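# Place yellow sponge on the blue-foam-block desk

## Task

Set the yellow sponge on top of whichever desk has a blue foam block, resting on the desk surface itself and not on any other object. If no desk in the room has a blue foam block, put the sponge inside the tote near the door instead, fully inside and not overhanging its rim. Every foam block must stay exactly where it was and keep its orientation. Nothing new may end up on the floor, and the cartons must remain standing upright on their desks. The robot must not tip over or finish leaning, or the task fails. Anything that stays in place only because the robot is holding it at the end does not count.

## Robot and tools

Robot: a Hello Robot Stretch 4 with one arm. It has an omni-wheel base, a lift that rides up and down a mast, an arm that telescopes straight forward, a three-joint wrist (yaw, pitch, roll) and a two-finger gripper. It stands about 1.6 m tall; the base rim lies within 0.23 m of the base origin. Cameras: head_camera, head_left_camera, head_right_camera, wrist_camera. Loose objects may occasionally get nudged by something else.

Frames: the base frame sits on the floor under the base centre, x ahead, y to the left, z up. hand_pose is reported in it and marks the point between the fingers, 0.015 m short of the tips; with all wrist joints at zero its axes line up with the base frame, though the printed position may be a little off. The odometry frame is where the base frame was when the scene began. base_odometry counts wheel rotation only, so slip shows up as motion; heading runs -3.142 to 3.142, left positive.

execute_actions: argument "actions" is a list holding one action (or empty, which only reports state and pictures). "cameras" picks which images come back: a list of names, ["all"], null or omitted for every camera, [] for none. An action contains "base", "joints", or both, optionally "pace" and "contact_limits"; or "end_of_arm" by itself. All motions in it begin at once.
- "base": exactly one relative command, an offset from where the base last reported itself. {"translate_m": d} drives straight, forward positive, -2 to 2 m. {"strafe_m": d} slides sideways, left positive, -2 to 2 m. {"rotate_rad": d} spins in place, counter-clockwise from above positive, -3.2 to 3.2 rad.
- "joints": absolute targets keyed by name, not offsets. lift_m 0 to 1.2 m; arm_m 0 to 0.55 m extension; wrist_yaw_rad -1.134 to 4.276 (0 points forward, positive turns left, 3.14 is stowed backward, past 3.4 the arm may block it); wrist_pitch_rad -1.117 to 4.259 (0 level, 1.57 pointing down); wrist_roll_rad -1.117 to 4.259 (0 keeps the fingers level, positive turns clockwise viewed from behind); gripper_m 0 to 0.08 m finger gap. Done tolerances: lift and arm ±0.004, yaw and roll ±0.02, pitch ±0.05, gripper ±0.002. Targets outside a joint's range get clamped and reported; any other bad value or unknown key rejects the call with no motion.
- "pace": "slow", "default", "fast" or "max"; base speeds 0.1/0.3/0.4/0.6 m/s and turn rates 1/2/3/4 rad/s. With lift_m above 0.2 base speed is further capped, down to 0.3 m/s and 1 rad/s at 1.2.
- "contact_limits": {"arm_m": value} from 0 (gentlest) to 0.75 (firmest), default 0.5; the arm halts with contact_stop when it pushes harder.
- {"end_of_arm": "enable_torque"} revives wrist or gripper motors that shut off; they then hold their current spot.
Parts left out of an action may still be driving toward earlier targets without the status showing it. If a result reports a stop, the remaining robot calls in that reply are skipped.

wait: {"seconds": 0 to 10}; commands nothing and returns the same report as an empty action.
zoom_image: {"camera": name, "region": [x0, y0, x1, y1]} in pixels from the top-left of that camera's latest full image, at most 504 by 504.
finished_scene: {"scene": current scene number}; ends it for good after the last command is held and tells whether the goal was met. Replying without any tool call ends everything.

Results: base_status and joint_status tell how each motion ended: "done"; "off_target" (stopped short, maybe still pushing); "contact_stop_at_<key>" (hit something, that part goes slack and drops its target); "limit_stop_at_<name>" (a built-in limit); "time_out"; "torque_fault" (a wrist or gripper motor went limp until enable_torque). "limit_stop_at_tilt" means a lean past 6 degrees: lift, arm and wheels go slack and refuse commands until it eases. "limit_stop_at_own_body" is a self-collision stop, likely when the gripper points up (pitch below -0.2) while rolled (roll below -0.4 or above 4); you may still move away from the body. on_its_own lists uncommanded things; its "held at" gives the held target, not position. lidar_m: 12 distances in 30-degree sectors, first straight ahead, counting counter-clockwise (4th left, 7th behind, 10th right); "-" is nothing seen or closer than 0.25 m; it spots things from about 0.15 m up, including table tops, but can miss glass, thin legs and the rear. wrist_depth_mm: a 7×7 grid of depths, 100 to 2000 mm, from the top left. turned_by_wheels vs turned_by_imu differing by over about 0.1 rad signals a bump or slip. base_tilt in degrees (forward, right positive) with a fixed bias up to about 1.5. motor_effort in percent, positive toward higher joint values, bracket value is peak; for wheel_0–2 positive turns the base right. A load in a level gripper shifts wrist_pitch_rad effort.

Gripping: command a gap smaller than the object; the fingers stop just past first contact. A held object keeps the reading above the command and gripper effort away from 0; "off_target" after closing suggests something is held. Effort stuck beyond about 50 shuts the gripper off and may drop the object.

Suggested flow: unfold with lift_m 0.4 and wrist_yaw_rad 0 together, look around to find the desks and the blue foam block, approach, grasp the sponge, carry it with the arm pulled in, then lower and release it on the desk top, clear of blocks and cartons.

Avoid: tipping (don't drive or turn with over 1 kg held and arm_m above 0.2, especially at fast paces; limit hard pushes or pulls, worse when high); knocking or shifting foam blocks or cartons; dropping things to the floor; slamming, hard contact, and torque faults.

Each tool is called as a command line: name --argument value for each argument, lists and objects as JSON in quotes; but a table of rows of numbers goes row by row, as --pt "numbers of a row", without its own name.

## Session

execute_actions --actions '[]'

Scene clock: 0.00 s.
base_odometry: x=+0.000 y=+0.000 heading=+0.000 (m, m, rad; odometry frame)
turned_by_wheels: +0.000 (rad since the last result)
turned_by_imu: +0.000 (rad since the last result)
base_tilt: forward=+0.0 right=-0.2 (deg)
lidar_m: 1.49 1.91 1.88 1.83 1.14 0.83 0.80 0.87 1.31 1.27 1.37 2.16
base_status: not commanded
joint_positions: lift_m=+0.275 arm_m=+0.002 wrist_yaw_rad=+3.185 wrist_pitch_rad=+0.019 wrist_roll_rad=+0.003 gripper_m=+0.040
joint_status: not commanded
motor_effort: lift_m=+19 arm_m=-1 wrist_yaw_rad=-1 wrist_pitch_rad=-10 wrist_roll_rad=+1 gripper_m=+0 wheel_0=+0 wheel_1=-1 wheel_2=+0 (%)
hand_pose: x=-0.0432 y=+0.0782 z=+0.4495 quat_wxyz=(-0.021, -0.009, +0.002, +1.000) (m; base frame)
wrist_depth_mm: - 136 180 1008 1060 1060 1576 / - 108 136 1255 1182 1138 1078 / - 112 135 1708 1708 1661 1618 / 135 135 177 1708 1618 1618 1661 / 212 1661 1708 1661 1661 1618 1618 / 1308 1618 1281 1618 1618 1499 1576 / 991 - 591 1138 105 1281 1160
pictures: head_camera, head_left_camera, head_right_camera, wrist_camera
Images, in order (width x height): head_camera 420x560, head_left_camera 420x672, head_right_camera 420x672, wrist_camera 616x392.

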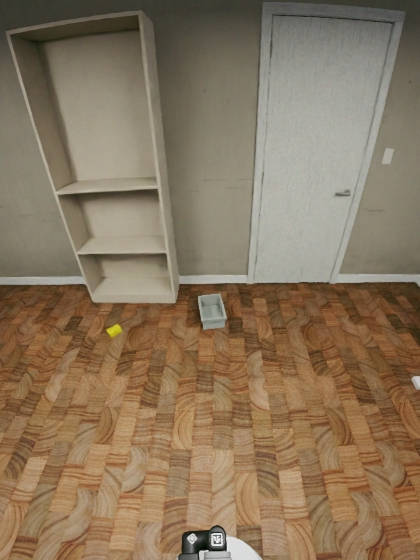

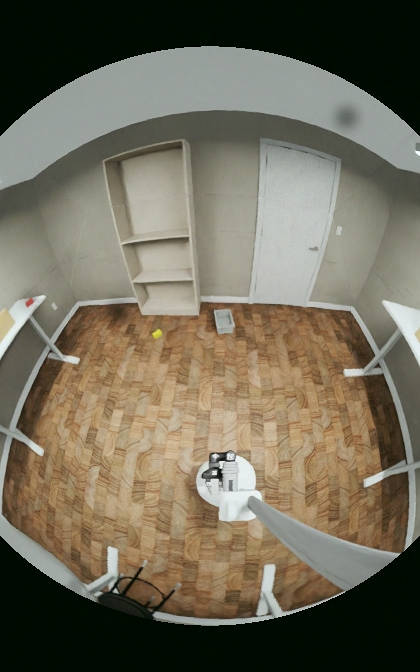

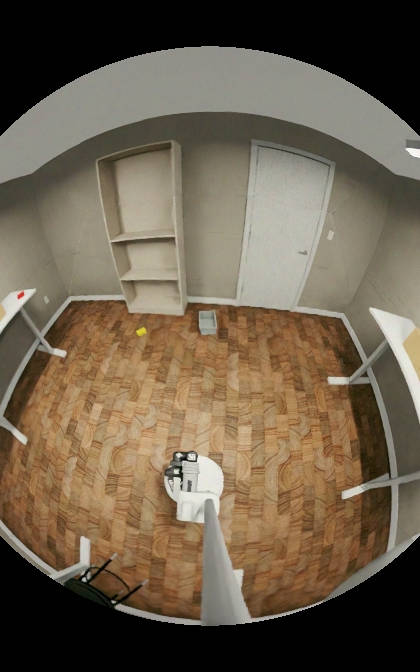

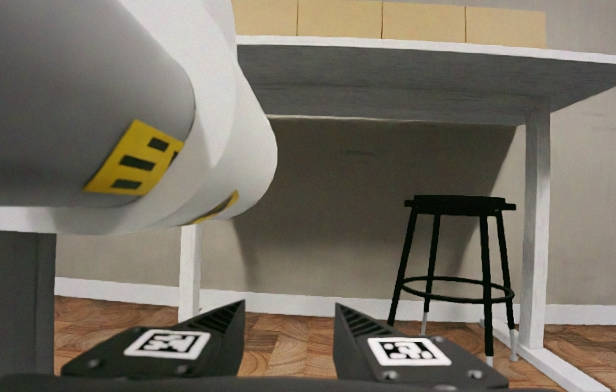

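execute_actions --actions '[{"base":{"rotate_rad":-1.57},"pace":"fast"}]' --cameras '["head_camera"]'

execute_actions --actions '[{"base":{"rotate_rad":-1.57},"pace":"fast"}]' --cameras '["head_camera"]'

execute_actions --actions '[{"base":{"rotate_rad":-1.57},"pace":"fast"}]' --cameras '["head_camera"]'

Scene clock: 7.23 s.
base_odometry: x=+0.000 y=+0.000 heading=-1.570 (m, m, rad; odometry frame)
turned_by_wheels: -1.570 (rad since the last result)
turned_by_imu: -1.596 (rad since the last result)
base_tilt: forward=+0.0 right=-0.2 (deg)
lidar_m: 1.26 1.37 2.17 1.49 1.91 1.90 2.22 1.18 0.85 0.81 0.84 1.31
base_status: done
joint_positions: lift_m=+0.275 arm_m=+0.002 wrist_yaw_rad=+3.185 wrist_pitch_rad=+0.019 wrist_roll_rad=+0.003 gripper_m=+0.040
joint_status: not commanded
motor_effort: lift_m=+20(20) arm_m=-1(1) wrist_yaw_rad=-2(1) wrist_pitch_rad=-12(10) wrist_roll_rad=+0(2) gripper_m=+0(2) wheel_0=+2(6) wheel_1=+2(14) wheel_2=+1(10) (%)
hand_pose: x=-0.0432 y=+0.0782 z=+0.4495 quat_wxyz=(-0.021, -0.009, +0.002, +1.000) (m; base frame)
wrist_depth_mm: - 136 180 - - - - / - 108 136 - - - - / - 112 135 - - - - / 135 135 176 - - - - / 212 - - - - - - / 1308 1618 1661 1756 1808 1921 1863 / 976 - 591 1138 105 1255 1255
pictures: head_camera
Images, in order (width x height): head_camera 420x560.

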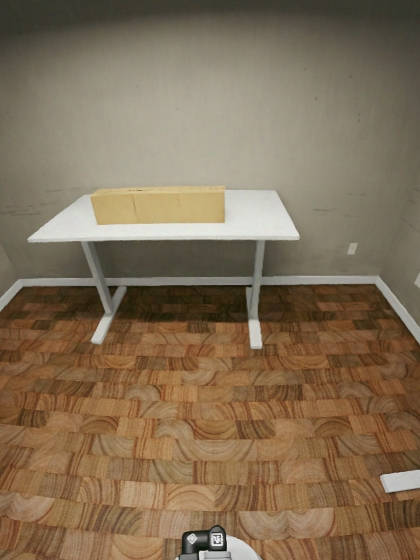

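Scene clock: 8.97 s.
base_odometry: x=+0.000 y=+0.000 heading=-3.139 (m, m, rad; odometry frame)
turned_by_wheels: -1.569 (rad since the last result)
turned_by_imu: -1.597 (rad since the last result)
base_tilt: forward=+0.1 right=-0.1 (deg)
lidar_m: 0.80 0.84 1.29 1.27 1.36 2.16 1.63 1.92 1.87 1.83 1.15 0.86
base_status: done
joint_positions: lift_m=+0.275 arm_m=+0.002 wrist_yaw_rad=+3.185 wrist_pitch_rad=+0.019 wrist_roll_rad=+0.003 gripper_m=+0.040
joint_status: not commanded
motor_effort: lift_m=+19(20) arm_m=-1(1) wrist_yaw_rad=+0(3) wrist_pitch_rad=-8(10) wrist_roll_rad=+0(1) gripper_m=-2(1) wheel_0=+3(8) wheel_1=+3(13) wheel_2=+2(9) (%)
hand_pose: x=-0.0432 y=+0.0782 z=+0.4495 quat_wxyz=(-0.021, -0.009, +0.002, +1.000) (m; base frame)
wrist_depth_mm: - 136 180 - - - - / - 108 135 - - - - / - 112 135 - - - - / 135 135 176 - - - - / 212 - - - - - - / 1308 1618 1661 1576 1863 1808 1921 / 991 - 597 1138 105 1281 1255
pictures: head_camera
Images, in order (width x height): head_camera 420x560.

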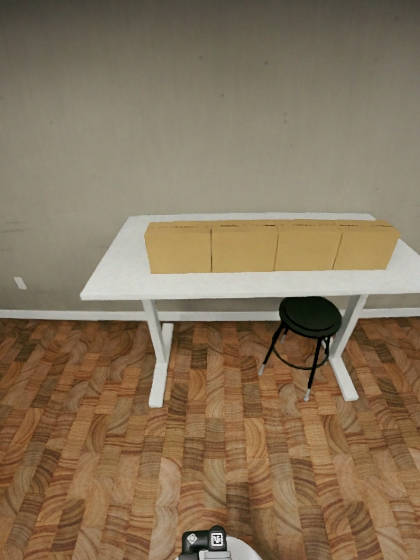

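Scene clock: 10.70 s.
base_odometry: x=+0.000 y=+0.000 heading=+1.575 (m, m, rad; odometry frame)
turned_by_wheels: -1.570 (rad since the last result)
turned_by_imu: -1.597 (rad since the last result)
base_tilt: forward=+0.0 right=-0.2 (deg)
lidar_m: 1.81 1.16 0.85 0.80 0.85 1.32 1.28 1.37 2.17 1.50 1.92 1.87
base_status: done
joint_positions: lift_m=+0.275 arm_m=+0.002 wrist_yaw_rad=+3.185 wrist_pitch_rad=+0.019 wrist_roll_rad=+0.003 gripper_m=+0.040
joint_status: not commanded
motor_effort: lift_m=+20(20) arm_m=-1(1) wrist_yaw_rad=-4(3) wrist_pitch_rad=-8(9) wrist_roll_rad=-1(1) gripper_m=+1(0) wheel_0=+2(13) wheel_1=+2(14) wheel_2=+1(12) (%)
hand_pose: x=-0.0431 y=+0.0782 z=+0.4495 quat_wxyz=(-0.021, -0.009, +0.002, +1.000) (m; base frame)
wrist_depth_mm: - 136 180 - - - - / - 108 136 1537 - - - / - 112 135 - - - - / 135 135 176 - - - - / 212 - - - - - - / 1308 1661 1708 1808 1708 1921 1863 / 991 - 591 1138 105 1255 1281
pictures: head_camera
Images, in order (width x height): head_camera 420x560.

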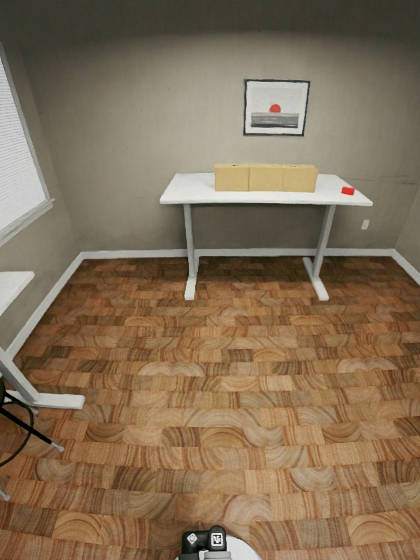

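execute_actions --actions '[{"base":{"rotate_rad":-1.02},"joints":{"lift_m":0.4,"wrist_yaw_rad":0,"wrist_pitch_rad":1.0,"gripper_m":0.08},"pace":"fast"}]' --cameras '[]'

execute_actions --actions '[{"base":{"translate_m":0.9},"pace":"fast"}]' --cameras '["head_camera","wrist_camera"]'

Scene clock: 23.77 s.
base_odometry: x=+0.000 y=+0.000 heading=+0.555 (m, m, rad; odometry frame)
turned_by_wheels: -1.020 (rad since the last result)
turned_by_imu: -1.037 (rad since the last result)
base_tilt: forward=+0.1 right=-0.2 (deg)
lidar_m: 1.94 1.86 1.81 1.11 0.82 0.81 0.83 1.31 1.29 1.35 2.16 1.50
base_status: done
joint_positions: lift_m=+0.400 arm_m=+0.002 wrist_yaw_rad=+0.000 wrist_pitch_rad=+1.002 wrist_roll_rad=+0.003 gripper_m=+0.080
joint_status: all done
motor_effort: lift_m=+22(25) arm_m=-2(2) wrist_yaw_rad=-2(6) wrist_pitch_rad=-5(9) wrist_roll_rad=+0(1) gripper_m=+0(2) wheel_0=+0(9) wheel_1=+2(13) wheel_2=+0(9) (%)
hand_pose: x=+0.2877 y=-0.0874 z=+0.3987 quat_wxyz=(+0.877, +0.001, +0.480, -0.001) (m; base frame)
wrist_depth_mm: 931 946 960 976 1008 1025 1025 / 820 831 831 854 866 904 917 / 715 732 741 750 768 778 788 / 640 654 661 668 676 691 707 / 580 591 597 609 615 627 634 / 530 539 549 554 554 564 569 / - - 508 517 135 - -
pictures: none
No camera images: the call's "cameras" was empty. Leave "cameras" out to get every camera's image.

Scene clock: 27.30 s.
base_odometry: x=+0.765 y=+0.474 heading=+0.555 (m, m, rad; odometry frame)
turned_by_wheels: +0.000 (rad since the last result)
turned_by_imu: -0.004 (rad since the last result)
base_tilt: forward=+0.0 right=-0.2 (deg)
lidar_m: 1.13 1.35 1.31 1.39 1.62 1.58 2.10 1.85 1.77 1.82 0.83 1.05
base_status: done
joint_positions: lift_m=+0.400 arm_m=+0.002 wrist_yaw_rad=+0.000 wrist_pitch_rad=+1.002 wrist_roll_rad=+0.003 gripper_m=+0.080
joint_status: not commanded
motor_effort: lift_m=+23(24) arm_m=-2(1) wrist_yaw_rad=-1(4) wrist_pitch_rad=-5(6) wrist_roll_rad=+0(0) gripper_m=+0(0) wheel_0=+2(8) wheel_1=+3(6) wheel_2=+1(14) (%)
hand_pose: x=+0.2877 y=-0.0874 z=+0.3987 quat_wxyz=(+0.877, +0.001, +0.480, -0.001) (m; base frame)
wrist_depth_mm: 917 931 946 946 878 854 854 / 809 809 842 842 878 831 768 / 715 723 741 715 768 778 788 / 647 654 661 676 683 699 699 / 580 591 603 609 621 627 634 / 530 535 544 559 564 569 574 / - - 504 517 135 - -
pictures: head_camera, wrist_camera
Images, in order (width x height): head_camera 420x560, wrist_camera 616x392.

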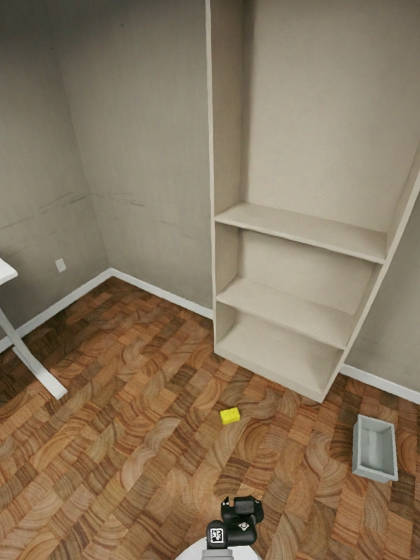

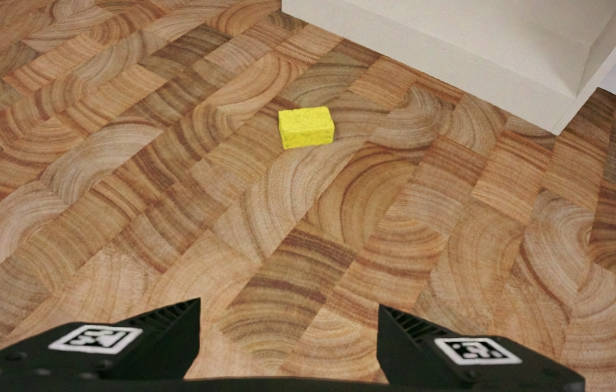

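execute_actions --actions '[{"base":{"translate_m":0.2},"joints":{"lift_m":0.25,"arm_m":0.37,"wrist_pitch_rad":1.57,"wrist_roll_rad":1.45},"pace":"fast"}]' --cameras '["head_camera","wrist_camera"]'

Scene clock: 37.80 s.
base_odometry: x=+0.935 y=+0.580 heading=+0.556 (m, m, rad; odometry frame)
turned_by_wheels: +0.000 (rad since the last result)
turned_by_imu: +0.000 (rad since the last result)
base_tilt: forward=+0.1 right=-0.2 (deg)
lidar_m: 0.95 1.82 1.20 1.29 2.60 1.75 2.31 1.97 1.90 0.78 0.74 0.88
base_status: done
joint_positions: lift_m=+0.250 arm_m=+0.369 wrist_yaw_rad=+0.000 wrist_pitch_rad=+1.570 wrist_roll_rad=+1.450 gripper_m=+0.080
joint_status: all done
motor_effort: lift_m=+15(19) arm_m=+4(4) wrist_yaw_rad=+0(0) wrist_pitch_rad=+0(2) wrist_roll_rad=+0(2) gripper_m=+0(2) wheel_0=+0(7) wheel_1=+2(6) wheel_2=+1(16) (%)
hand_pose: x=+0.5405 y=-0.0874 z=+0.2159 quat_wxyz=(+0.530, +0.469, +0.529, -0.469) (m; base frame)
wrist_depth_mm: 362 362 364 368 370 373 375 / 359 362 364 368 366 370 373 / 357 359 364 366 366 370 373 / 357 357 357 362 366 366 370 / 355 357 317 362 364 368 368 / 353 355 357 359 362 366 366 / - - 355 359 135 - -
pictures: head_camera, wrist_camera
Images, in order (width x height): head_camera 420x560, wrist_camera 616x392.

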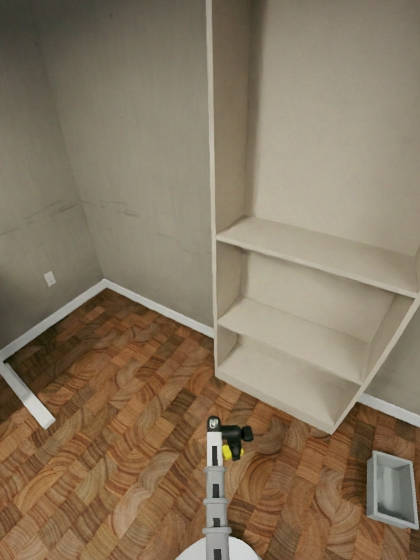

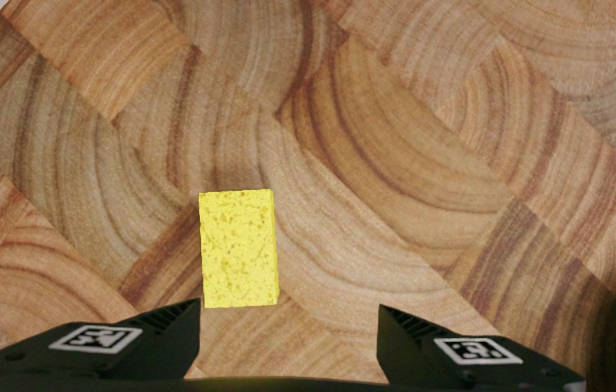

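execute_actions --actions '[{"joints":{"lift_m":0.12,"arm_m":0.422,"wrist_roll_rad":1.42}}]' --cameras '["wrist_camera"]'

Scene clock: 45.30 s.
base_odometry: x=+0.935 y=+0.580 heading=+0.556 (m, m, rad; odometry frame)
turned_by_wheels: +0.000 (rad since the last result)
turned_by_imu: +0.001 (rad since the last result)
base_tilt: forward=+0.1 right=-0.2 (deg)
lidar_m: 0.95 1.82 1.19 1.29 2.57 1.74 2.32 1.99 1.91 0.80 0.77 0.89
base_status: not commanded
joint_positions: lift_m=+0.120 arm_m=+0.421 wrist_yaw_rad=+0.000 wrist_pitch_rad=+1.570 wrist_roll_rad=+1.420 gripper_m=+0.080
joint_status: all done
motor_effort: lift_m=+14(13) arm_m=+4(4) wrist_yaw_rad=+0(4) wrist_pitch_rad=-2(1) wrist_roll_rad=+0(2) gripper_m=+1(2) wheel_0=+0(0) wheel_1=+2(2) wheel_2=+1(1) (%)
hand_pose: x=+0.5923 y=-0.0874 z=+0.0859 quat_wxyz=(+0.536, +0.461, +0.536, -0.461) (m; base frame)
wrist_depth_mm: 231 234 235 236 237 240 241 / 231 233 234 236 236 238 240 / 231 232 233 235 236 238 239 / 229 231 232 234 236 236 238 / 228 230 231 188 234 236 236 / 228 229 230 187 234 235 236 / - - 207 186 135 - -
pictures: wrist_camera
Images, in order (width x height): wrist_camera 616x392.

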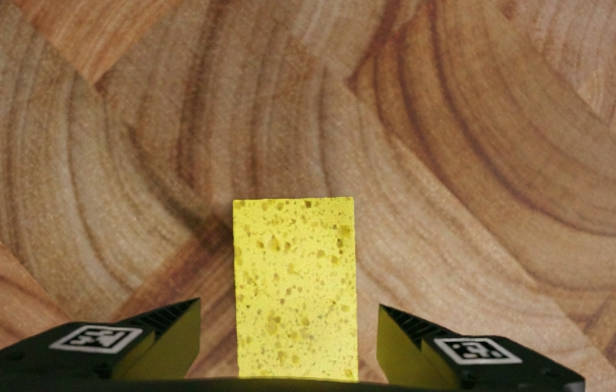

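Centered.

execute_actions --actions '[{"joints":{"lift_m":0.058}}]' --cameras '[]'

execute_actions --actions '[{"joints":{"gripper_m":0.04}}]' --cameras '[]'

execute_actions --actions '[{"base":{"rotate_rad":1.1},"joints":{"lift_m":1.2,"arm_m":0.05,"wrist_roll_rad":0,"wrist_pitch_rad":1.0},"pace":"fast"}]' --cameras '["wrist_camera","head_camera"]'

Scene clock: 52.80 s.
base_odometry: x=+0.935 y=+0.580 heading=+0.556 (m, m, rad; odometry frame)
turned_by_wheels: +0.000 (rad since the last result)
turned_by_imu: +0.001 (rad since the last result)
base_tilt: forward=+0.1 right=-0.2 (deg)
lidar_m: 0.94 1.82 1.20 1.29 2.58 1.74 2.31 1.99 1.91 0.80 0.76 0.89
base_status: not commanded
joint_positions: lift_m=+0.058 arm_m=+0.421 wrist_yaw_rad=+0.000 wrist_pitch_rad=+1.570 wrist_roll_rad=+1.420 gripper_m=+0.080
joint_status: all done
motor_effort: lift_m=+14(16) arm_m=+4(4) wrist_yaw_rad=-1(2) wrist_pitch_rad=+0(2) wrist_roll_rad=+2(2) gripper_m=+2(2) wheel_0=+0(0) wheel_1=+2(2) wheel_2=+1(1) (%)
hand_pose: x=+0.5923 y=-0.0874 z=+0.0239 quat_wxyz=(+0.536, +0.461, +0.536, -0.461) (m; base frame)
wrist_depth_mm: 171 172 173 174 176 177 - / 170 171 172 174 175 176 177 / 169 170 171 173 174 176 176 / 169 170 170 127 173 174 175 / 168 169 126 126 172 174 174 / 167 168 126 126 154 173 174 / - - 125 126 126 - -
pictures: none
No camera images: the call's "cameras" was empty. Leave "cameras" out to get every camera's image.

Scene clock: 53.80 s.
base_odometry: x=+0.935 y=+0.580 heading=+0.556 (m, m, rad; odometry frame)
turned_by_wheels: +0.000 (rad since the last result)
turned_by_imu: +0.000 (rad since the last result)
base_tilt: forward=+0.0 right=-0.2 (deg)
lidar_m: 0.96 1.80 1.19 1.29 2.60 1.73 2.27 1.99 1.88 0.81 0.76 0.88
base_status: not commanded
joint_positions: lift_m=+0.058 arm_m=+0.421 wrist_yaw_rad=+0.000 wrist_pitch_rad=+1.570 wrist_roll_rad=+1.420 gripper_m=+0.060
joint_status: gripper_m off_target (ended at +0.060, target +0.040)
on_its_own: gripper_m is held at +0.054, not at your +0.040, by its contact guard: the fingers met something
motor_effort: lift_m=+15(15) arm_m=+4(4) wrist_yaw_rad=-2(1) wrist_pitch_rad=+1(0) wrist_roll_rad=-2(2) gripper_m=-38(40) wheel_0=+0(0) wheel_1=+2(2) wheel_2=+1(1) (%)
hand_pose: x=+0.5923 y=-0.0874 z=+0.0239 quat_wxyz=(+0.536, +0.461, +0.536, -0.461) (m; base frame)
wrist_depth_mm: 171 172 173 174 175 177 - / 170 171 172 173 175 176 177 / 170 171 171 173 174 174 176 / 169 170 170 127 173 175 175 / 168 169 126 126 173 174 175 / 167 168 125 126 171 173 174 / - - 124 126 116 172 -
pictures: none
No camera images: the call's "cameras" was empty. Leave "cameras" out to get every camera's image.

Scene clock: 57.73 s.
base_odometry: x=+0.935 y=+0.580 heading=+1.655 (m, m, rad; odometry frame)
turned_by_wheels: +1.099 (rad since the last result)
turned_by_imu: +1.120 (rad since the last result)
base_tilt: forward=+0.0 right=-0.2 (deg)
lidar_m: 1.19 1.30 1.78 1.74 1.88 1.95 2.70 0.77 0.78 0.89 0.97 1.23
base_status: done
joint_positions: lift_m=+1.200 arm_m=+0.051 wrist_yaw_rad=+0.000 wrist_pitch_rad=+1.002 wrist_roll_rad=+0.000 gripper_m=+0.060
joint_status: all done
on_its_own: gripper_m is held at +0.054, not at your +0.040, by its contact guard: the fingers met something
motor_effort: lift_m=+24(25) arm_m=-4(5) wrist_yaw_rad=-1(7) wrist_pitch_rad=-7(10) wrist_roll_rad=-1(6) gripper_m=-37(40) wheel_0=-2(10) wheel_1=-3(9) wheel_2=-2(11) (%)
hand_pose: x=+0.3362 y=-0.0874 z=+1.1986 quat_wxyz=(+0.877, +0.000, +0.480, +0.000) (m; base frame)
wrist_depth_mm: 1863 1921 1863 1808 1756 1661 1618 / 1863 1921 - - - 1863 1756 / 1756 1808 1756 1808 1808 1863 1708 / 1576 1576 1537 127 1661 1661 1618 / 1397 1430 126 126 1464 1537 1499 / 1255 1281 125 126 1336 1366 1366 / - - 125 126 116 1281 1255
pictures: head_camera, wrist_camera
Images, in order (width x height): head_camera 420x560, wrist_camera 616x392.

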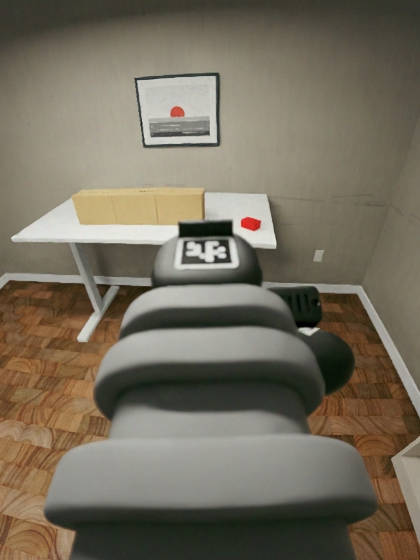

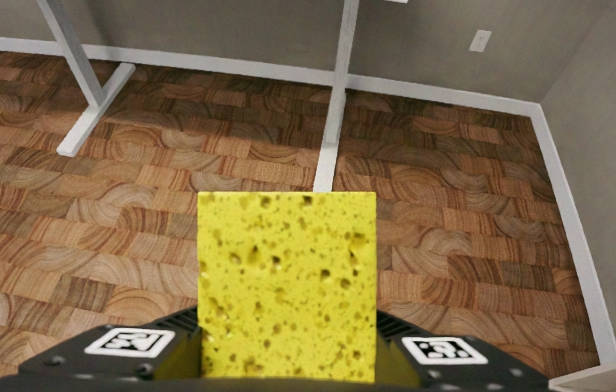

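execute_actions --actions '[{"base":{"translate_m":0.85},"joints":{"arm_m":0.55,"wrist_yaw_rad":1.3,"wrist_pitch_rad":0.9},"pace":"fast"}]' --cameras '["wrist_camera","head_left_camera"]'

Scene clock: 66.33 s.
base_odometry: x=+0.863 y=+1.427 heading=+1.655 (m, m, rad; odometry frame)
turned_by_wheels: +0.000 (rad since the last result)
turned_by_imu: -0.002 (rad since the last result)
base_tilt: forward=+0.1 right=-0.2 (deg)
lidar_m: 0.36 0.40 0.59 1.75 1.79 2.87 3.57 1.30 1.03 1.27 1.39 0.36
base_status: done
joint_positions: lift_m=+1.200 arm_m=+0.549 wrist_yaw_rad=+1.300 wrist_pitch_rad=+0.902 wrist_roll_rad=+0.000 gripper_m=+0.060
joint_status: all done
on_its_own: gripper_m is held at +0.054, not at your +0.040, by its contact guard: the fingers met something
motor_effort: lift_m=+23(23) arm_m=+4(5) wrist_yaw_rad=+0(6) wrist_pitch_rad=-5(15) wrist_roll_rad=-1(1) gripper_m=-38(38) wheel_0=+0(6) wheel_1=+3(7) wheel_2=+0(13) (%)
hand_pose: x=+0.8397 y=+0.1037 z=+1.2109 quat_wxyz=(+0.716, -0.264, +0.347, +0.545) (m; base frame)
wrist_depth_mm: - 488 854 878 878 591 445 / 392 427 715 732 768 603 455 / 334 399 609 603 634 615 466 / 290 392 512 128 549 564 477 / 260 379 126 127 477 500 480 / 238 336 125 126 427 439 469 / - - 125 126 116 404 410
pictures: head_left_camera, wrist_camera
Images, in order (width x height): head_left_camera 420x672, wrist_camera 616x392.

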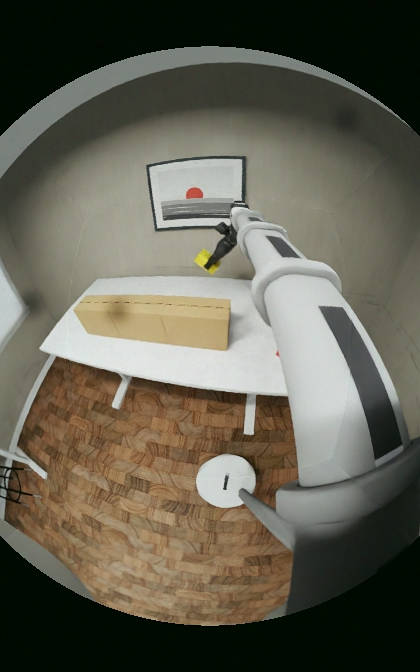

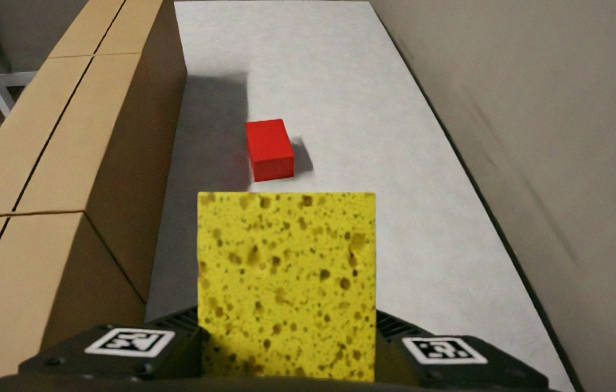

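execute_actions --actions '[{"joints":{"wrist_pitch_rad":1.45}}]' --cameras '["wrist_camera"]'

Scene clock: 70.83 s.
base_odometry: x=+0.863 y=+1.427 heading=+1.655 (m, m, rad; odometry frame)
turned_by_wheels: +0.000 (rad since the last result)
turned_by_imu: +0.001 (rad since the last result)
base_tilt: forward=+0.1 right=-0.2 (deg)
lidar_m: 0.35 0.40 0.61 1.75 1.78 2.88 3.56 1.32 1.05 1.29 1.39 0.36
base_status: not commanded
joint_positions: lift_m=+1.200 arm_m=+0.549 wrist_yaw_rad=+1.300 wrist_pitch_rad=+1.450 wrist_roll_rad=+0.000 gripper_m=+0.060
joint_status: all done
on_its_own: gripper_m is held at +0.054, not at your +0.040, by its contact guard: the fingers met something
motor_effort: lift_m=+23(23) arm_m=+4(4) wrist_yaw_rad=-1(3) wrist_pitch_rad=-1(4) wrist_roll_rad=+1(1) gripper_m=-37(37) wheel_0=+1(0) wheel_1=+3(3) wheel_2=+0(0) (%)
hand_pose: x=+0.8113 y=+0.0013 z=+1.1666 quat_wxyz=(+0.596, -0.401, +0.528, +0.453) (m; base frame)
wrist_depth_mm: 223 347 399 404 407 413 445 / 221 343 387 397 397 402 410 / 219 336 382 382 387 392 394 / 216 327 366 127 377 382 384 / 211 317 126 126 368 373 373 / 205 283 125 126 357 362 364 / - - 124 126 116 355 357
pictures: wrist_camera
Images, in order (width x height): wrist_camera 616x392.

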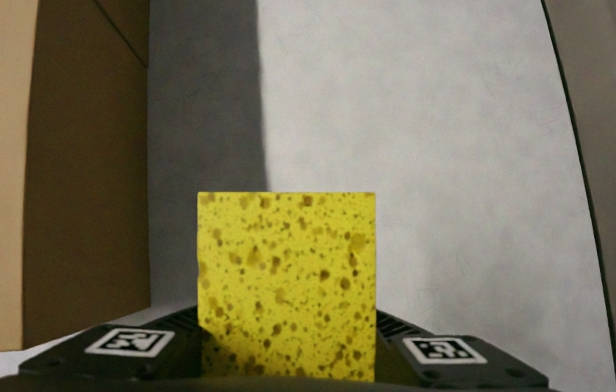

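execute_actions --actions '[{"base":{"translate_m":-0.4},"joints":{"arm_m":0.05,"wrist_pitch_rad":0.9},"pace":"fast"}]' --cameras '[]'

execute_actions --actions '[{"base":{"rotate_rad":1.545},"pace":"fast"}]' --cameras '[]'

execute_actions --actions '[{"base":{"translate_m":1.2},"pace":"fast"}]' --cameras '["head_left_camera"]'

Scene clock: 83.73 s.
base_odometry: x=+0.897 y=+1.028 heading=+1.655 (m, m, rad; odometry frame)
turned_by_wheels: +0.000 (rad since the last result)
turned_by_imu: +0.003 (rad since the last result)
base_tilt: forward=+0.0 right=-0.2 (deg)
lidar_m: 0.75 0.83 1.23 1.70 1.84 2.46 3.16 1.10 0.96 0.94 1.35 0.74
base_status: done
joint_positions: lift_m=+1.200 arm_m=+0.051 wrist_yaw_rad=+1.300 wrist_pitch_rad=+0.902 wrist_roll_rad=+0.000 gripper_m=+0.060
joint_status: all done
on_its_own: gripper_m is held at +0.054, not at your +0.040, by its contact guard: the fingers met something
motor_effort: lift_m=+23(23) arm_m=-4(5) wrist_yaw_rad=-1(1) wrist_pitch_rad=-8(12) wrist_roll_rad=-2(1) gripper_m=-38(40) wheel_0=-1(10) wheel_1=-2(11) wheel_2=+1(8) (%)
hand_pose: x=+0.3411 y=+0.1036 z=+1.2109 quat_wxyz=(+0.716, -0.264, +0.347, +0.545) (m; base frame)
wrist_depth_mm: - - - - - 917 732 / - - - - - 820 732 / 1921 - - - - 1464 668 / 1661 1661 1661 127 1708 1708 591 / 1499 1537 126 126 1576 1576 1499 / 1336 1366 125 126 1366 1464 1397 / - - 125 126 116 1336 1308
pictures: none
No camera images: the call's "cameras" was empty. Leave "cameras" out to get every camera's image.

Scene clock: 86.57 s.
base_odometry: x=+0.896 y=+1.028 heading=-3.084 (m, m, rad; odometry frame)
turned_by_wheels: +1.544 (rad since the last result)
turned_by_imu: +1.572 (rad since the last result)
base_tilt: forward=+0.1 right=-0.2 (deg)
lidar_m: 1.70 1.82 2.39 2.35 1.09 0.97 0.94 1.34 0.77 0.75 0.82 1.23
base_status: done
joint_positions: lift_m=+1.200 arm_m=+0.051 wrist_yaw_rad=+1.300 wrist_pitch_rad=+0.902 wrist_roll_rad=+0.000 gripper_m=+0.060
joint_status: not commanded
on_its_own: gripper_m is held at +0.054, not at your +0.040, by its contact guard: the fingers met something
motor_effort: lift_m=+22(23) arm_m=-4(4) wrist_yaw_rad=-1(1) wrist_pitch_rad=-6(6) wrist_roll_rad=-1(2) gripper_m=-37(37) wheel_0=-4(4) wheel_1=-6(12) wheel_2=-3(9) (%)
hand_pose: x=+0.3411 y=+0.1036 z=+1.2109 quat_wxyz=(+0.716, -0.264, +0.347, +0.545) (m; base frame)
wrist_depth_mm: - - - - - - - / - - - - - - - / 1921 1921 - - - - - / 1661 1708 1661 127 1756 1808 1808 / 1499 1537 126 126 1537 1576 1618 / 1336 1336 126 126 1397 1464 1464 / - - 125 126 116 1308 1308
pictures: none
No camera images: the call's "cameras" was empty. Leave "cameras" out to get every camera's image.

Scene clock: 92.03 s.
base_odometry: x=-0.301 y=+0.959 heading=-3.084 (m, m, rad; odometry frame)
turned_by_wheels: +0.000 (rad since the last result)
turned_by_imu: -0.005 (rad since the last result)
base_tilt: forward=+0.1 right=-0.2 (deg)
lidar_m: 0.50 0.55 0.80 2.22 2.44 2.03 2.14 1.16 0.90 0.87 1.71 1.31
base_status: done
joint_positions: lift_m=+1.200 arm_m=+0.051 wrist_yaw_rad=+1.300 wrist_pitch_rad=+0.902 wrist_roll_rad=+0.000 gripper_m=+0.060
joint_status: not commanded
on_its_own: gripper_m is held at +0.054, not at your +0.040, by its contact guard: the fingers met something
motor_effort: lift_m=+23(23) arm_m=-4(4) wrist_yaw_rad=-3(1) wrist_pitch_rad=-5(9) wrist_roll_rad=+1(1) gripper_m=-38(37) wheel_0=+1(5) wheel_1=+3(7) wheel_2=-1(16) (%)
hand_pose: x=+0.3411 y=+0.1037 z=+1.2109 quat_wxyz=(+0.716, -0.264, +0.347, +0.545) (m; base frame)
wrist_depth_mm: - - - - 715 554 991 / - - - - 707 488 459 / 1921 1921 - - 634 500 392 / 1708 1708 1661 128 549 512 389 / 1464 1537 126 127 488 484 404 / 1308 1336 125 126 433 439 442 / - - 124 126 116 404 404
pictures: head_left_camera
Images, in order (width x height): head_left_camera 420x672.

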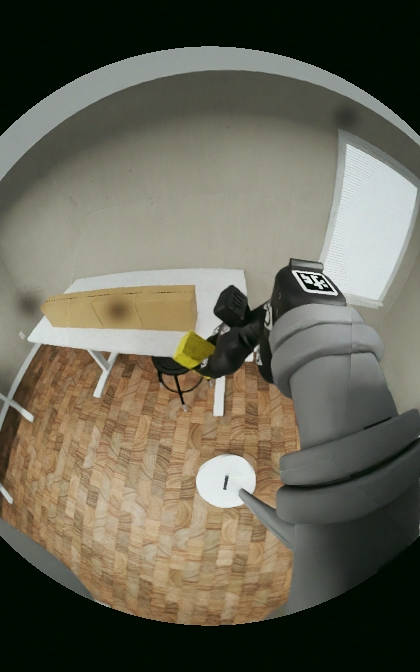

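execute_actions --actions '[{"base":{"translate_m":0.14},"joints":{"arm_m":0.55,"wrist_pitch_rad":0.8,"wrist_yaw_rad":1.4},"pace":"fast"}]' --cameras '["wrist_camera"]'

execute_actions --actions '[{"joints":{"wrist_pitch_rad":1.3}}]' --cameras '["wrist_camera"]'

Scene clock: 99.73 s.
base_odometry: x=-0.441 y=+0.951 heading=-3.083 (m, m, rad; odometry frame)
turned_by_wheels: +0.001 (rad since the last result)
turned_by_imu: +0.001 (rad since the last result)
base_tilt: forward=+0.1 right=-0.2 (deg)
lidar_m: 0.35 0.40 0.56 2.22 2.41 2.19 2.30 1.16 0.92 0.89 1.49 1.15
base_status: done
joint_positions: lift_m=+1.200 arm_m=+0.549 wrist_yaw_rad=+1.400 wrist_pitch_rad=+0.802 wrist_roll_rad=+0.000 gripper_m=+0.060
joint_status: all done
on_its_own: gripper_m is held at +0.054, not at your +0.040, by its contact guard: the fingers met something
motor_effort: lift_m=+23(23) arm_m=+4(5) wrist_yaw_rad=-2(1) wrist_pitch_rad=-7(14) wrist_roll_rad=+0(2) gripper_m=-39(38) wheel_0=+2(5) wheel_1=+4(8) wheel_2=+1(12) (%)
hand_pose: x=+0.8315 y=+0.1308 z=+1.2249 quat_wxyz=(+0.704, -0.252, +0.299, +0.593) (m; base frame)
wrist_depth_mm: - 640 1078 1138 1025 591 436 / 508 530 866 891 866 597 442 / 389 477 699 715 732 603 445 / 338 473 569 127 609 591 452 / 297 469 126 126 517 535 452 / 290 418 125 126 455 473 445 / - - 125 126 116 424 424
pictures: wrist_camera
Images, in order (width x height): wrist_camera 616x392.

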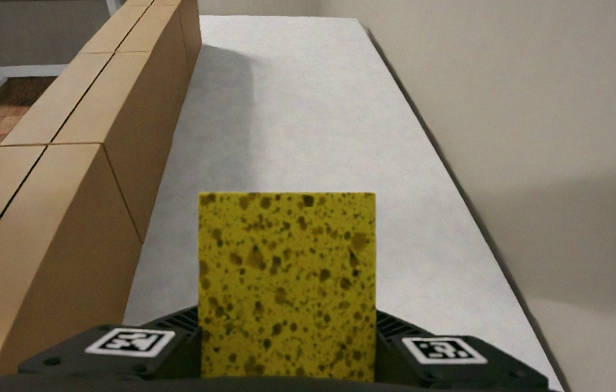

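Scene clock: 100.60 s.
base_odometry: x=-0.441 y=+0.951 heading=-3.083 (m, m, rad; odometry frame)
turned_by_wheels: +0.000 (rad since the last result)
turned_by_imu: +0.000 (rad since the last result)
base_tilt: forward=+0.1 right=-0.2 (deg)
lidar_m: 0.35 0.39 0.58 2.22 2.39 2.19 2.31 1.19 0.91 0.88 1.48 1.16
base_status: not commanded
joint_positions: lift_m=+1.200 arm_m=+0.549 wrist_yaw_rad=+1.400 wrist_pitch_rad=+1.301 wrist_roll_rad=+0.000 gripper_m=+0.060
joint_status: all done
on_its_own: gripper_m is held at +0.054, not at your +0.040, by its contact guard: the fingers met something
motor_effort: lift_m=+23(23) arm_m=+4(4) wrist_yaw_rad=-1(1) wrist_pitch_rad=-2(8) wrist_roll_rad=+0(1) gripper_m=-38(39) wheel_0=+2(2) wheel_1=+4(4) wheel_2=+1(1) (%)
hand_pose: x=+0.8160 y=+0.0410 z=+1.1728 quat_wxyz=(+0.609, -0.390, +0.463, +0.513) (m; base frame)
wrist_depth_mm: 279 436 459 462 473 480 452 / 278 424 436 442 449 452 449 / 277 404 413 418 424 430 433 / 314 387 389 127 404 407 415 / 366 370 126 126 382 387 392 / 349 353 125 126 364 368 375 / - - 125 126 116 357 357
pictures: wrist_camera
Images, in order (width x height): wrist_camera 616x392.

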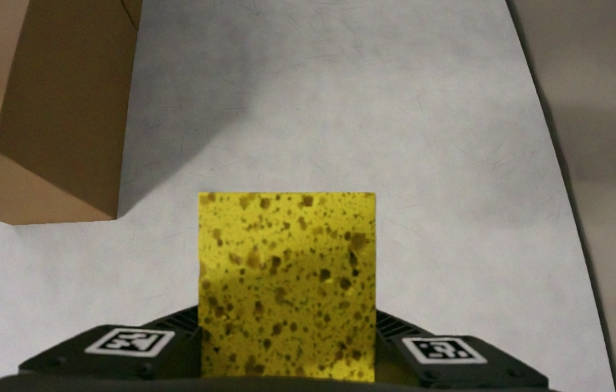

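execute_actions --actions '[{"base":{"translate_m":-0.25},"joints":{"arm_m":0.05,"wrist_pitch_rad":0.85},"pace":"fast"}]' --cameras '[]'

execute_actions --actions '[{"base":{"rotate_rad":1.545},"pace":"fast"}]' --cameras '[]'

execute_actions --actions '[{"base":{"translate_m":1.8},"pace":"fast"}]' --cameras '["head_left_camera"]'

Scene clock: 109.77 s.
base_odometry: x=-0.192 y=+0.965 heading=-3.084 (m, m, rad; odometry frame)
turned_by_wheels: +0.000 (rad since the last result)
turned_by_imu: +0.002 (rad since the last result)
base_tilt: forward=+0.0 right=-0.2 (deg)
lidar_m: 0.62 0.66 0.91 2.23 2.42 1.92 2.04 1.17 0.89 0.87 1.79 1.42
base_status: done
joint_positions: lift_m=+1.200 arm_m=+0.051 wrist_yaw_rad=+1.400 wrist_pitch_rad=+0.852 wrist_roll_rad=+0.000 gripper_m=+0.060
joint_status: all done
on_its_own: gripper_m is held at +0.054, not at your +0.040, by its contact guard: the fingers met something
motor_effort: lift_m=+22(23) arm_m=-4(5) wrist_yaw_rad=-2(1) wrist_pitch_rad=-7(12) wrist_roll_rad=+0(1) gripper_m=-38(37) wheel_0=-1(8) wheel_1=-4(10) wheel_2=+0(14) (%)
hand_pose: x=+0.3315 y=+0.1231 z=+1.2177 quat_wxyz=(+0.696, -0.266, +0.316, +0.587) (m; base frame)
wrist_depth_mm: - - - - 1042 723 715 / - - - - - 732 559 / - - - - - 676 554 / 1756 1808 1756 128 1863 615 554 / 1537 1576 126 127 1576 549 521 / 1336 1397 125 126 1366 878 459 / - - 124 126 116 798 418
pictures: none
No camera images: the call's "cameras" was empty. Leave "cameras" out to get every camera's image.

Scene clock: 112.60 s.
base_odometry: x=-0.192 y=+0.965 heading=-1.540 (m, m, rad; odometry frame)
turned_by_wheels: +1.544 (rad since the last result)
turned_by_imu: +1.572 (rad since the last result)
base_tilt: forward=+0.1 right=-0.2 (deg)
lidar_m: 2.24 2.38 1.91 2.03 1.16 0.88 0.86 1.78 1.41 0.60 0.65 0.92
base_status: done
joint_positions: lift_m=+1.200 arm_m=+0.051 wrist_yaw_rad=+1.400 wrist_pitch_rad=+0.852 wrist_roll_rad=+0.000 gripper_m=+0.060
joint_status: not commanded
on_its_own: gripper_m is held at +0.054, not at your +0.040, by its contact guard: the fingers met something
motor_effort: lift_m=+23(23) arm_m=-4(4) wrist_yaw_rad=-3(1) wrist_pitch_rad=-9(8) wrist_roll_rad=-2(0) gripper_m=-37(39) wheel_0=-4(7) wheel_1=-7(7) wheel_2=-5(13) (%)
hand_pose: x=+0.3315 y=+0.1231 z=+1.2177 quat_wxyz=(+0.696, -0.266, +0.316, +0.587) (m; base frame)
wrist_depth_mm: - - - - - - - / - - - - - - - / - - - - - - - / 1708 1808 1756 127 1863 1863 1983 / 1537 1537 126 127 1576 1661 1661 / 1366 1397 125 126 1430 1499 1464 / - - 125 126 116 1336 1336
pictures: none
No camera images: the call's "cameras" was empty. Leave "cameras" out to get every camera's image.

Scene clock: 120.07 s.
base_odometry: x=-0.136 y=-0.834 heading=-1.540 (m, m, rad; odometry frame)
turned_by_wheels: +0.000 (rad since the last result)
turned_by_imu: -0.008 (rad since the last result)
base_tilt: forward=+0.0 right=-0.2 (deg)
lidar_m: 0.43 0.47 0.68 2.20 1.83 2.82 3.51 0.96 0.75 1.34 1.57 0.44
base_status: done
joint_positions: lift_m=+1.200 arm_m=+0.051 wrist_yaw_rad=+1.400 wrist_pitch_rad=+0.852 wrist_roll_rad=+0.000 gripper_m=+0.060
joint_status: not commanded
on_its_own: gripper_m is held at +0.054, not at your +0.040, by its contact guard: the fingers met something
motor_effort: lift_m=+23(22) arm_m=-4(4) wrist_yaw_rad=-3(1) wrist_pitch_rad=-9(6) wrist_roll_rad=+0(0) gripper_m=-37(39) wheel_0=+2(4) wheel_1=+3(8) wheel_2=-2(10) (%)
hand_pose: x=+0.3315 y=+0.1231 z=+1.2177 quat_wxyz=(+0.696, -0.266, +0.316, +0.587) (m; base frame)
wrist_depth_mm: 1921 - - - 960 640 1078 / - - - - 759 525 854 / - - - - 676 492 410 / 1756 1808 1756 128 585 500 373 / 1537 1576 126 126 496 492 366 / 1366 1366 125 126 439 445 364 / - - 124 126 116 413 362
pictures: head_left_camera
Images, in order (width x height): head_left_camera 420x672.

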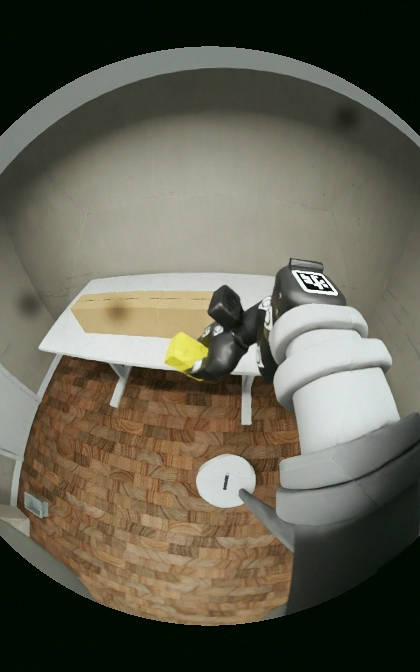

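execute_actions --actions '[{"base":{"translate_m":0.08},"joints":{"arm_m":0.55},"pace":"fast"}]' --cameras '["wrist_camera"]'

execute_actions --actions '[{"joints":{"wrist_pitch_rad":1.4}}]' --cameras '["wrist_camera"]'

Scene clock: 125.83 s.
base_odometry: x=-0.133 y=-0.914 heading=-1.540 (m, m, rad; odometry frame)
turned_by_wheels: +0.000 (rad since the last result)
turned_by_imu: +0.001 (rad since the last result)
base_tilt: forward=+0.1 right=-0.2 (deg)
lidar_m: 0.36 0.39 0.56 2.18 1.89 2.91 3.61 0.94 0.81 1.48 1.58 0.38
base_status: done
joint_positions: lift_m=+1.200 arm_m=+0.549 wrist_yaw_rad=+1.400 wrist_pitch_rad=+0.852 wrist_roll_rad=+0.000 gripper_m=+0.060
joint_status: all done
on_its_own: gripper_m is held at +0.054, not at your +0.040, by its contact guard: the fingers met something
motor_effort: lift_m=+23(23) arm_m=+4(5) wrist_yaw_rad=-2(1) wrist_pitch_rad=-7(7) wrist_roll_rad=+1(1) gripper_m=-38(39) wheel_0=+1(5) wheel_1=+4(10) wheel_2=-2(13) (%)
hand_pose: x=+0.8301 y=+0.1231 z=+1.2177 quat_wxyz=(+0.696, -0.266, +0.316, +0.587) (m; base frame)
wrist_depth_mm: 1863 554 946 976 931 609 459 / 452 469 788 798 820 621 466 / 359 424 627 668 676 634 469 / 309 424 535 128 585 585 477 / 282 415 126 127 496 521 477 / 268 382 125 126 439 449 469 / - - 125 126 116 413 445
pictures: wrist_camera
Images, in order (width x height): wrist_camera 616x392.

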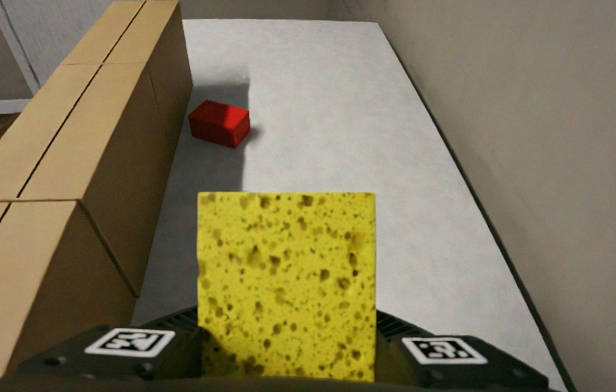

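Scene clock: 126.70 s.
base_odometry: x=-0.133 y=-0.914 heading=-1.540 (m, m, rad; odometry frame)
turned_by_wheels: +0.000 (rad since the last result)
turned_by_imu: +0.000 (rad since the last result)
base_tilt: forward=+0.1 right=-0.2 (deg)
lidar_m: 0.35 0.38 0.57 2.18 1.89 2.93 3.63 0.94 0.79 1.49 1.57 0.35
base_status: not commanded
joint_positions: lift_m=+1.200 arm_m=+0.549 wrist_yaw_rad=+1.400 wrist_pitch_rad=+1.400 wrist_roll_rad=+0.000 gripper_m=+0.060
joint_status: all done
on_its_own: gripper_m is held at +0.054, not at your +0.040, by its contact guard: the fingers met something
motor_effort: lift_m=+22(23) arm_m=+4(4) wrist_yaw_rad=-2(1) wrist_pitch_rad=+0(4) wrist_roll_rad=+2(0) gripper_m=-39(38) wheel_0=+1(1) wheel_1=+4(4) wheel_2=-2(2) (%)
hand_pose: x=+0.8125 y=+0.0207 z=+1.1682 quat_wxyz=(+0.585, -0.415, +0.493, +0.493) (m; base frame)
wrist_depth_mm: 253 384 418 421 427 433 459 / 254 389 404 407 413 418 427 / 254 379 389 394 399 402 407 / 252 368 375 127 384 389 389 / 250 357 126 126 368 377 379 / 343 347 126 126 357 364 366 / - - 125 126 116 355 355
pictures: wrist_camera
Images, in order (width x height): wrist_camera 616x392.

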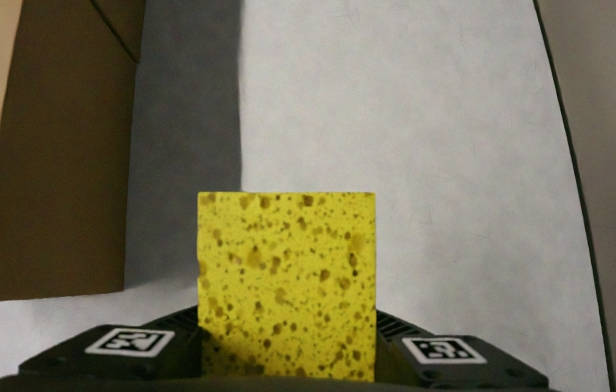

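execute_actions --actions '[{"base":{"translate_m":-0.97},"joints":{"arm_m":0.05,"wrist_pitch_rad":0.85},"pace":"fast"}]' --cameras '[]'

execute_actions --actions '[{"base":{"rotate_rad":1.55},"joints":{"lift_m":0.5,"wrist_yaw_rad":0,"wrist_pitch_rad":1.2},"pace":"fast"}]' --cameras '[]'

execute_actions --actions '[{"base":{"translate_m":1.2},"pace":"fast"}]' --cameras '["head_camera","wrist_camera"]'

Scene clock: 139.10 s.
base_odometry: x=-0.163 y=+0.056 heading=-1.540 (m, m, rad; odometry frame)
turned_by_wheels: +0.000 (rad since the last result)
turned_by_imu: +0.006 (rad since the last result)
base_tilt: forward=+0.1 right=-0.2 (deg)
lidar_m: 1.32 1.42 2.33 1.66 2.11 1.83 2.13 0.93 0.67 0.64 0.70 2.15
base_status: done
joint_positions: lift_m=+1.200 arm_m=+0.051 wrist_yaw_rad=+1.400 wrist_pitch_rad=+0.852 wrist_roll_rad=+0.000 gripper_m=+0.060
joint_status: all done
on_its_own: gripper_m is held at +0.054, not at your +0.040, by its contact guard: the fingers met something
motor_effort: lift_m=+23(22) arm_m=-4(6) wrist_yaw_rad=-2(2) wrist_pitch_rad=-7(12) wrist_roll_rad=+0(1) gripper_m=-36(36) wheel_0=-3(5) wheel_1=-5(10) wheel_2=+3(15) (%)
hand_pose: x=+0.3315 y=+0.1231 z=+1.2177 quat_wxyz=(+0.696, -0.266, +0.316, +0.587) (m; base frame)
wrist_depth_mm: 1863 1863 - - - - - / - - - - - - - / - - - - - - - / 1756 1808 1708 127 1863 1921 1756 / 1537 1537 126 127 1618 1661 1661 / 1366 1366 125 126 1430 1499 1499 / - - 125 125 116 1336 1336
pictures: none
No camera images: the call's "cameras" was empty. Leave "cameras" out to get every camera's image.

Scene clock: 141.93 s.
base_odometry: x=-0.163 y=+0.056 heading=+0.009 (m, m, rad; odometry frame)
turned_by_wheels: +1.549 (rad since the last result)
turned_by_imu: +1.577 (rad since the last result)
base_tilt: forward=+0.0 right=-0.1 (deg)
lidar_m: 1.65 2.08 1.83 1.77 0.91 0.66 0.64 0.65 2.12 1.32 1.40 2.35
base_status: done
joint_positions: lift_m=+0.500 arm_m=+0.051 wrist_yaw_rad=+0.000 wrist_pitch_rad=+1.201 wrist_roll_rad=+0.000 gripper_m=+0.060
joint_status: all done
on_its_own: gripper_m is held at +0.054, not at your +0.040, by its contact guard: the fingers met something
motor_effort: lift_m=+15(21) arm_m=-4(4) wrist_yaw_rad=-2(8) wrist_pitch_rad=-6(3) wrist_roll_rad=-1(2) gripper_m=-38(37) wheel_0=-3(5) wheel_1=-5(8) wheel_2=-4(7) (%)
hand_pose: x=+0.2984 y=-0.0874 z=+0.4802 quat_wxyz=(+0.825, +0.000, +0.565, +0.000) (m; base frame)
wrist_depth_mm: 820 842 854 854 866 891 917 / 768 768 778 798 809 831 854 / 715 715 741 741 750 768 768 / 661 676 676 128 699 707 723 / 621 634 126 127 654 668 676 / 591 597 125 126 609 627 627 / - - 125 126 116 597 597
pictures: none
No camera images: the call's "cameras" was empty. Leave "cameras" out to get every camera's image.

Scene clock: 146.20 s.
base_odometry: x=+1.037 y=+0.067 heading=+0.010 (m, m, rad; odometry frame)
turned_by_wheels: +0.001 (rad since the last result)
turned_by_imu: -0.005 (rad since the last result)
base_tilt: forward=+0.0 right=-0.2 (deg)
lidar_m: 0.46 0.84 1.18 1.72 1.83 1.98 2.01 1.87 1.43 1.39 1.48 1.12
base_status: done
joint_positions: lift_m=+0.500 arm_m=+0.051 wrist_yaw_rad=+0.000 wrist_pitch_rad=+1.201 wrist_roll_rad=+0.000 gripper_m=+0.060
joint_status: not commanded
on_its_own: gripper_m is held at +0.054, not at your +0.040, by its contact guard: the fingers met something
motor_effort: lift_m=+15(15) arm_m=-4(4) wrist_yaw_rad=-2(5) wrist_pitch_rad=-4(5) wrist_roll_rad=+1(2) gripper_m=-39(38) wheel_0=+1(8) wheel_1=+3(8) wheel_2=+3(13) (%)
hand_pose: x=+0.2984 y=-0.0874 z=+0.4802 quat_wxyz=(+0.825, +0.000, +0.565, +0.000) (m; base frame)
wrist_depth_mm: 699 732 842 854 866 878 878 / 741 768 759 750 809 842 854 / 707 732 723 723 741 768 778 / 668 668 668 127 699 715 723 / 621 634 126 126 647 676 676 / 585 591 125 126 615 621 634 / - - 125 125 116 591 597
pictures: head_camera, wrist_camera
Images, in order (width x height): head_camera 420x560, wrist_camera 616x392.

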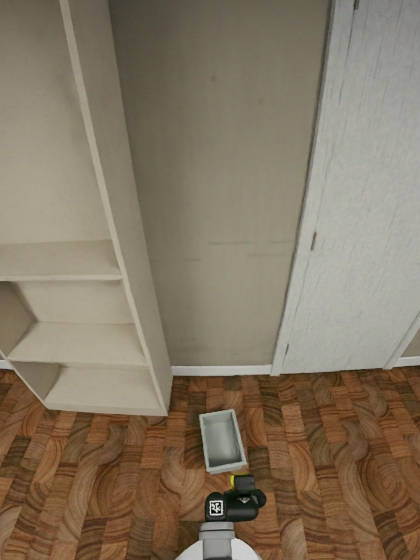

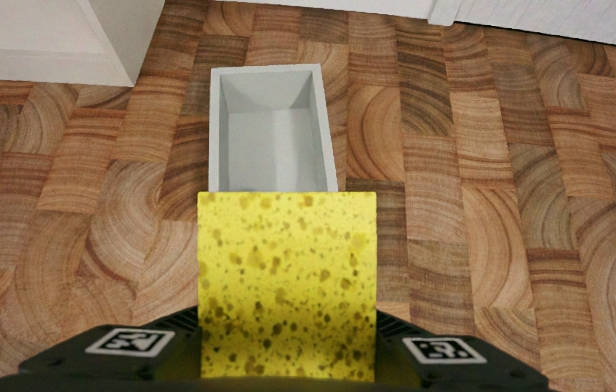

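execute_actions --actions '[{"base":{"strafe_m":0.05},"joints":{"arm_m":0.43,"wrist_pitch_rad":1.57,"lift_m":0.3}}]' --cameras '["wrist_camera"]'

Scene clock: 157.90 s.
base_odometry: x=+1.036 y=+0.117 heading=+0.010 (m, m, rad; odometry frame)
turned_by_wheels: +0.000 (rad since the last result)
turned_by_imu: +0.001 (rad since the last result)
base_tilt: forward=+0.1 right=-0.2 (deg)
lidar_m: 0.45 0.81 1.17 1.67 1.78 1.96 1.99 2.78 1.48 1.43 1.48 0.49
base_status: done
joint_positions: lift_m=+0.300 arm_m=+0.429 wrist_yaw_rad=+0.000 wrist_pitch_rad=+1.570 wrist_roll_rad=+0.000 gripper_m=+0.060
joint_status: all done
on_its_own: gripper_m is held at +0.054, not at your +0.040, by its contact guard: the fingers met something
motor_effort: lift_m=+14(14) arm_m=+4(4) wrist_yaw_rad=-2(0) wrist_pitch_rad=-1(2) wrist_roll_rad=+1(1) gripper_m=-38(39) wheel_0=-1(9) wheel_1=+2(10) wheel_2=+0(3) (%)
hand_pose: x=+0.6004 y=-0.0874 z=+0.2659 quat_wxyz=(+0.707, +0.000, +0.707, +0.000) (m; base frame)
wrist_depth_mm: 410 410 418 418 424 427 433 / 410 410 320 315 351 427 430 / 404 410 404 413 413 424 427 / 402 404 290 127 329 421 424 / 399 402 126 127 303 415 421 / 397 402 125 126 293 413 418 / - - 125 126 116 415 418
pictures: wrist_camera
Images, in order (width x height): wrist_camera 616x392.

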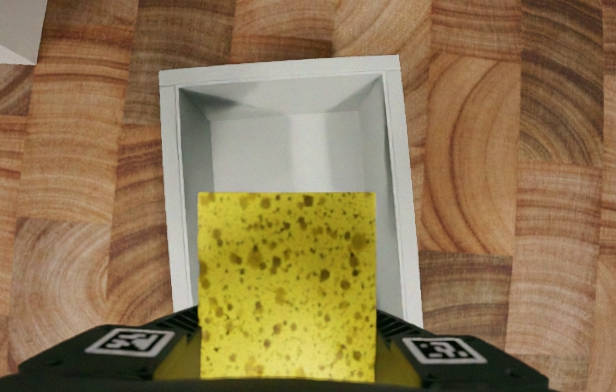

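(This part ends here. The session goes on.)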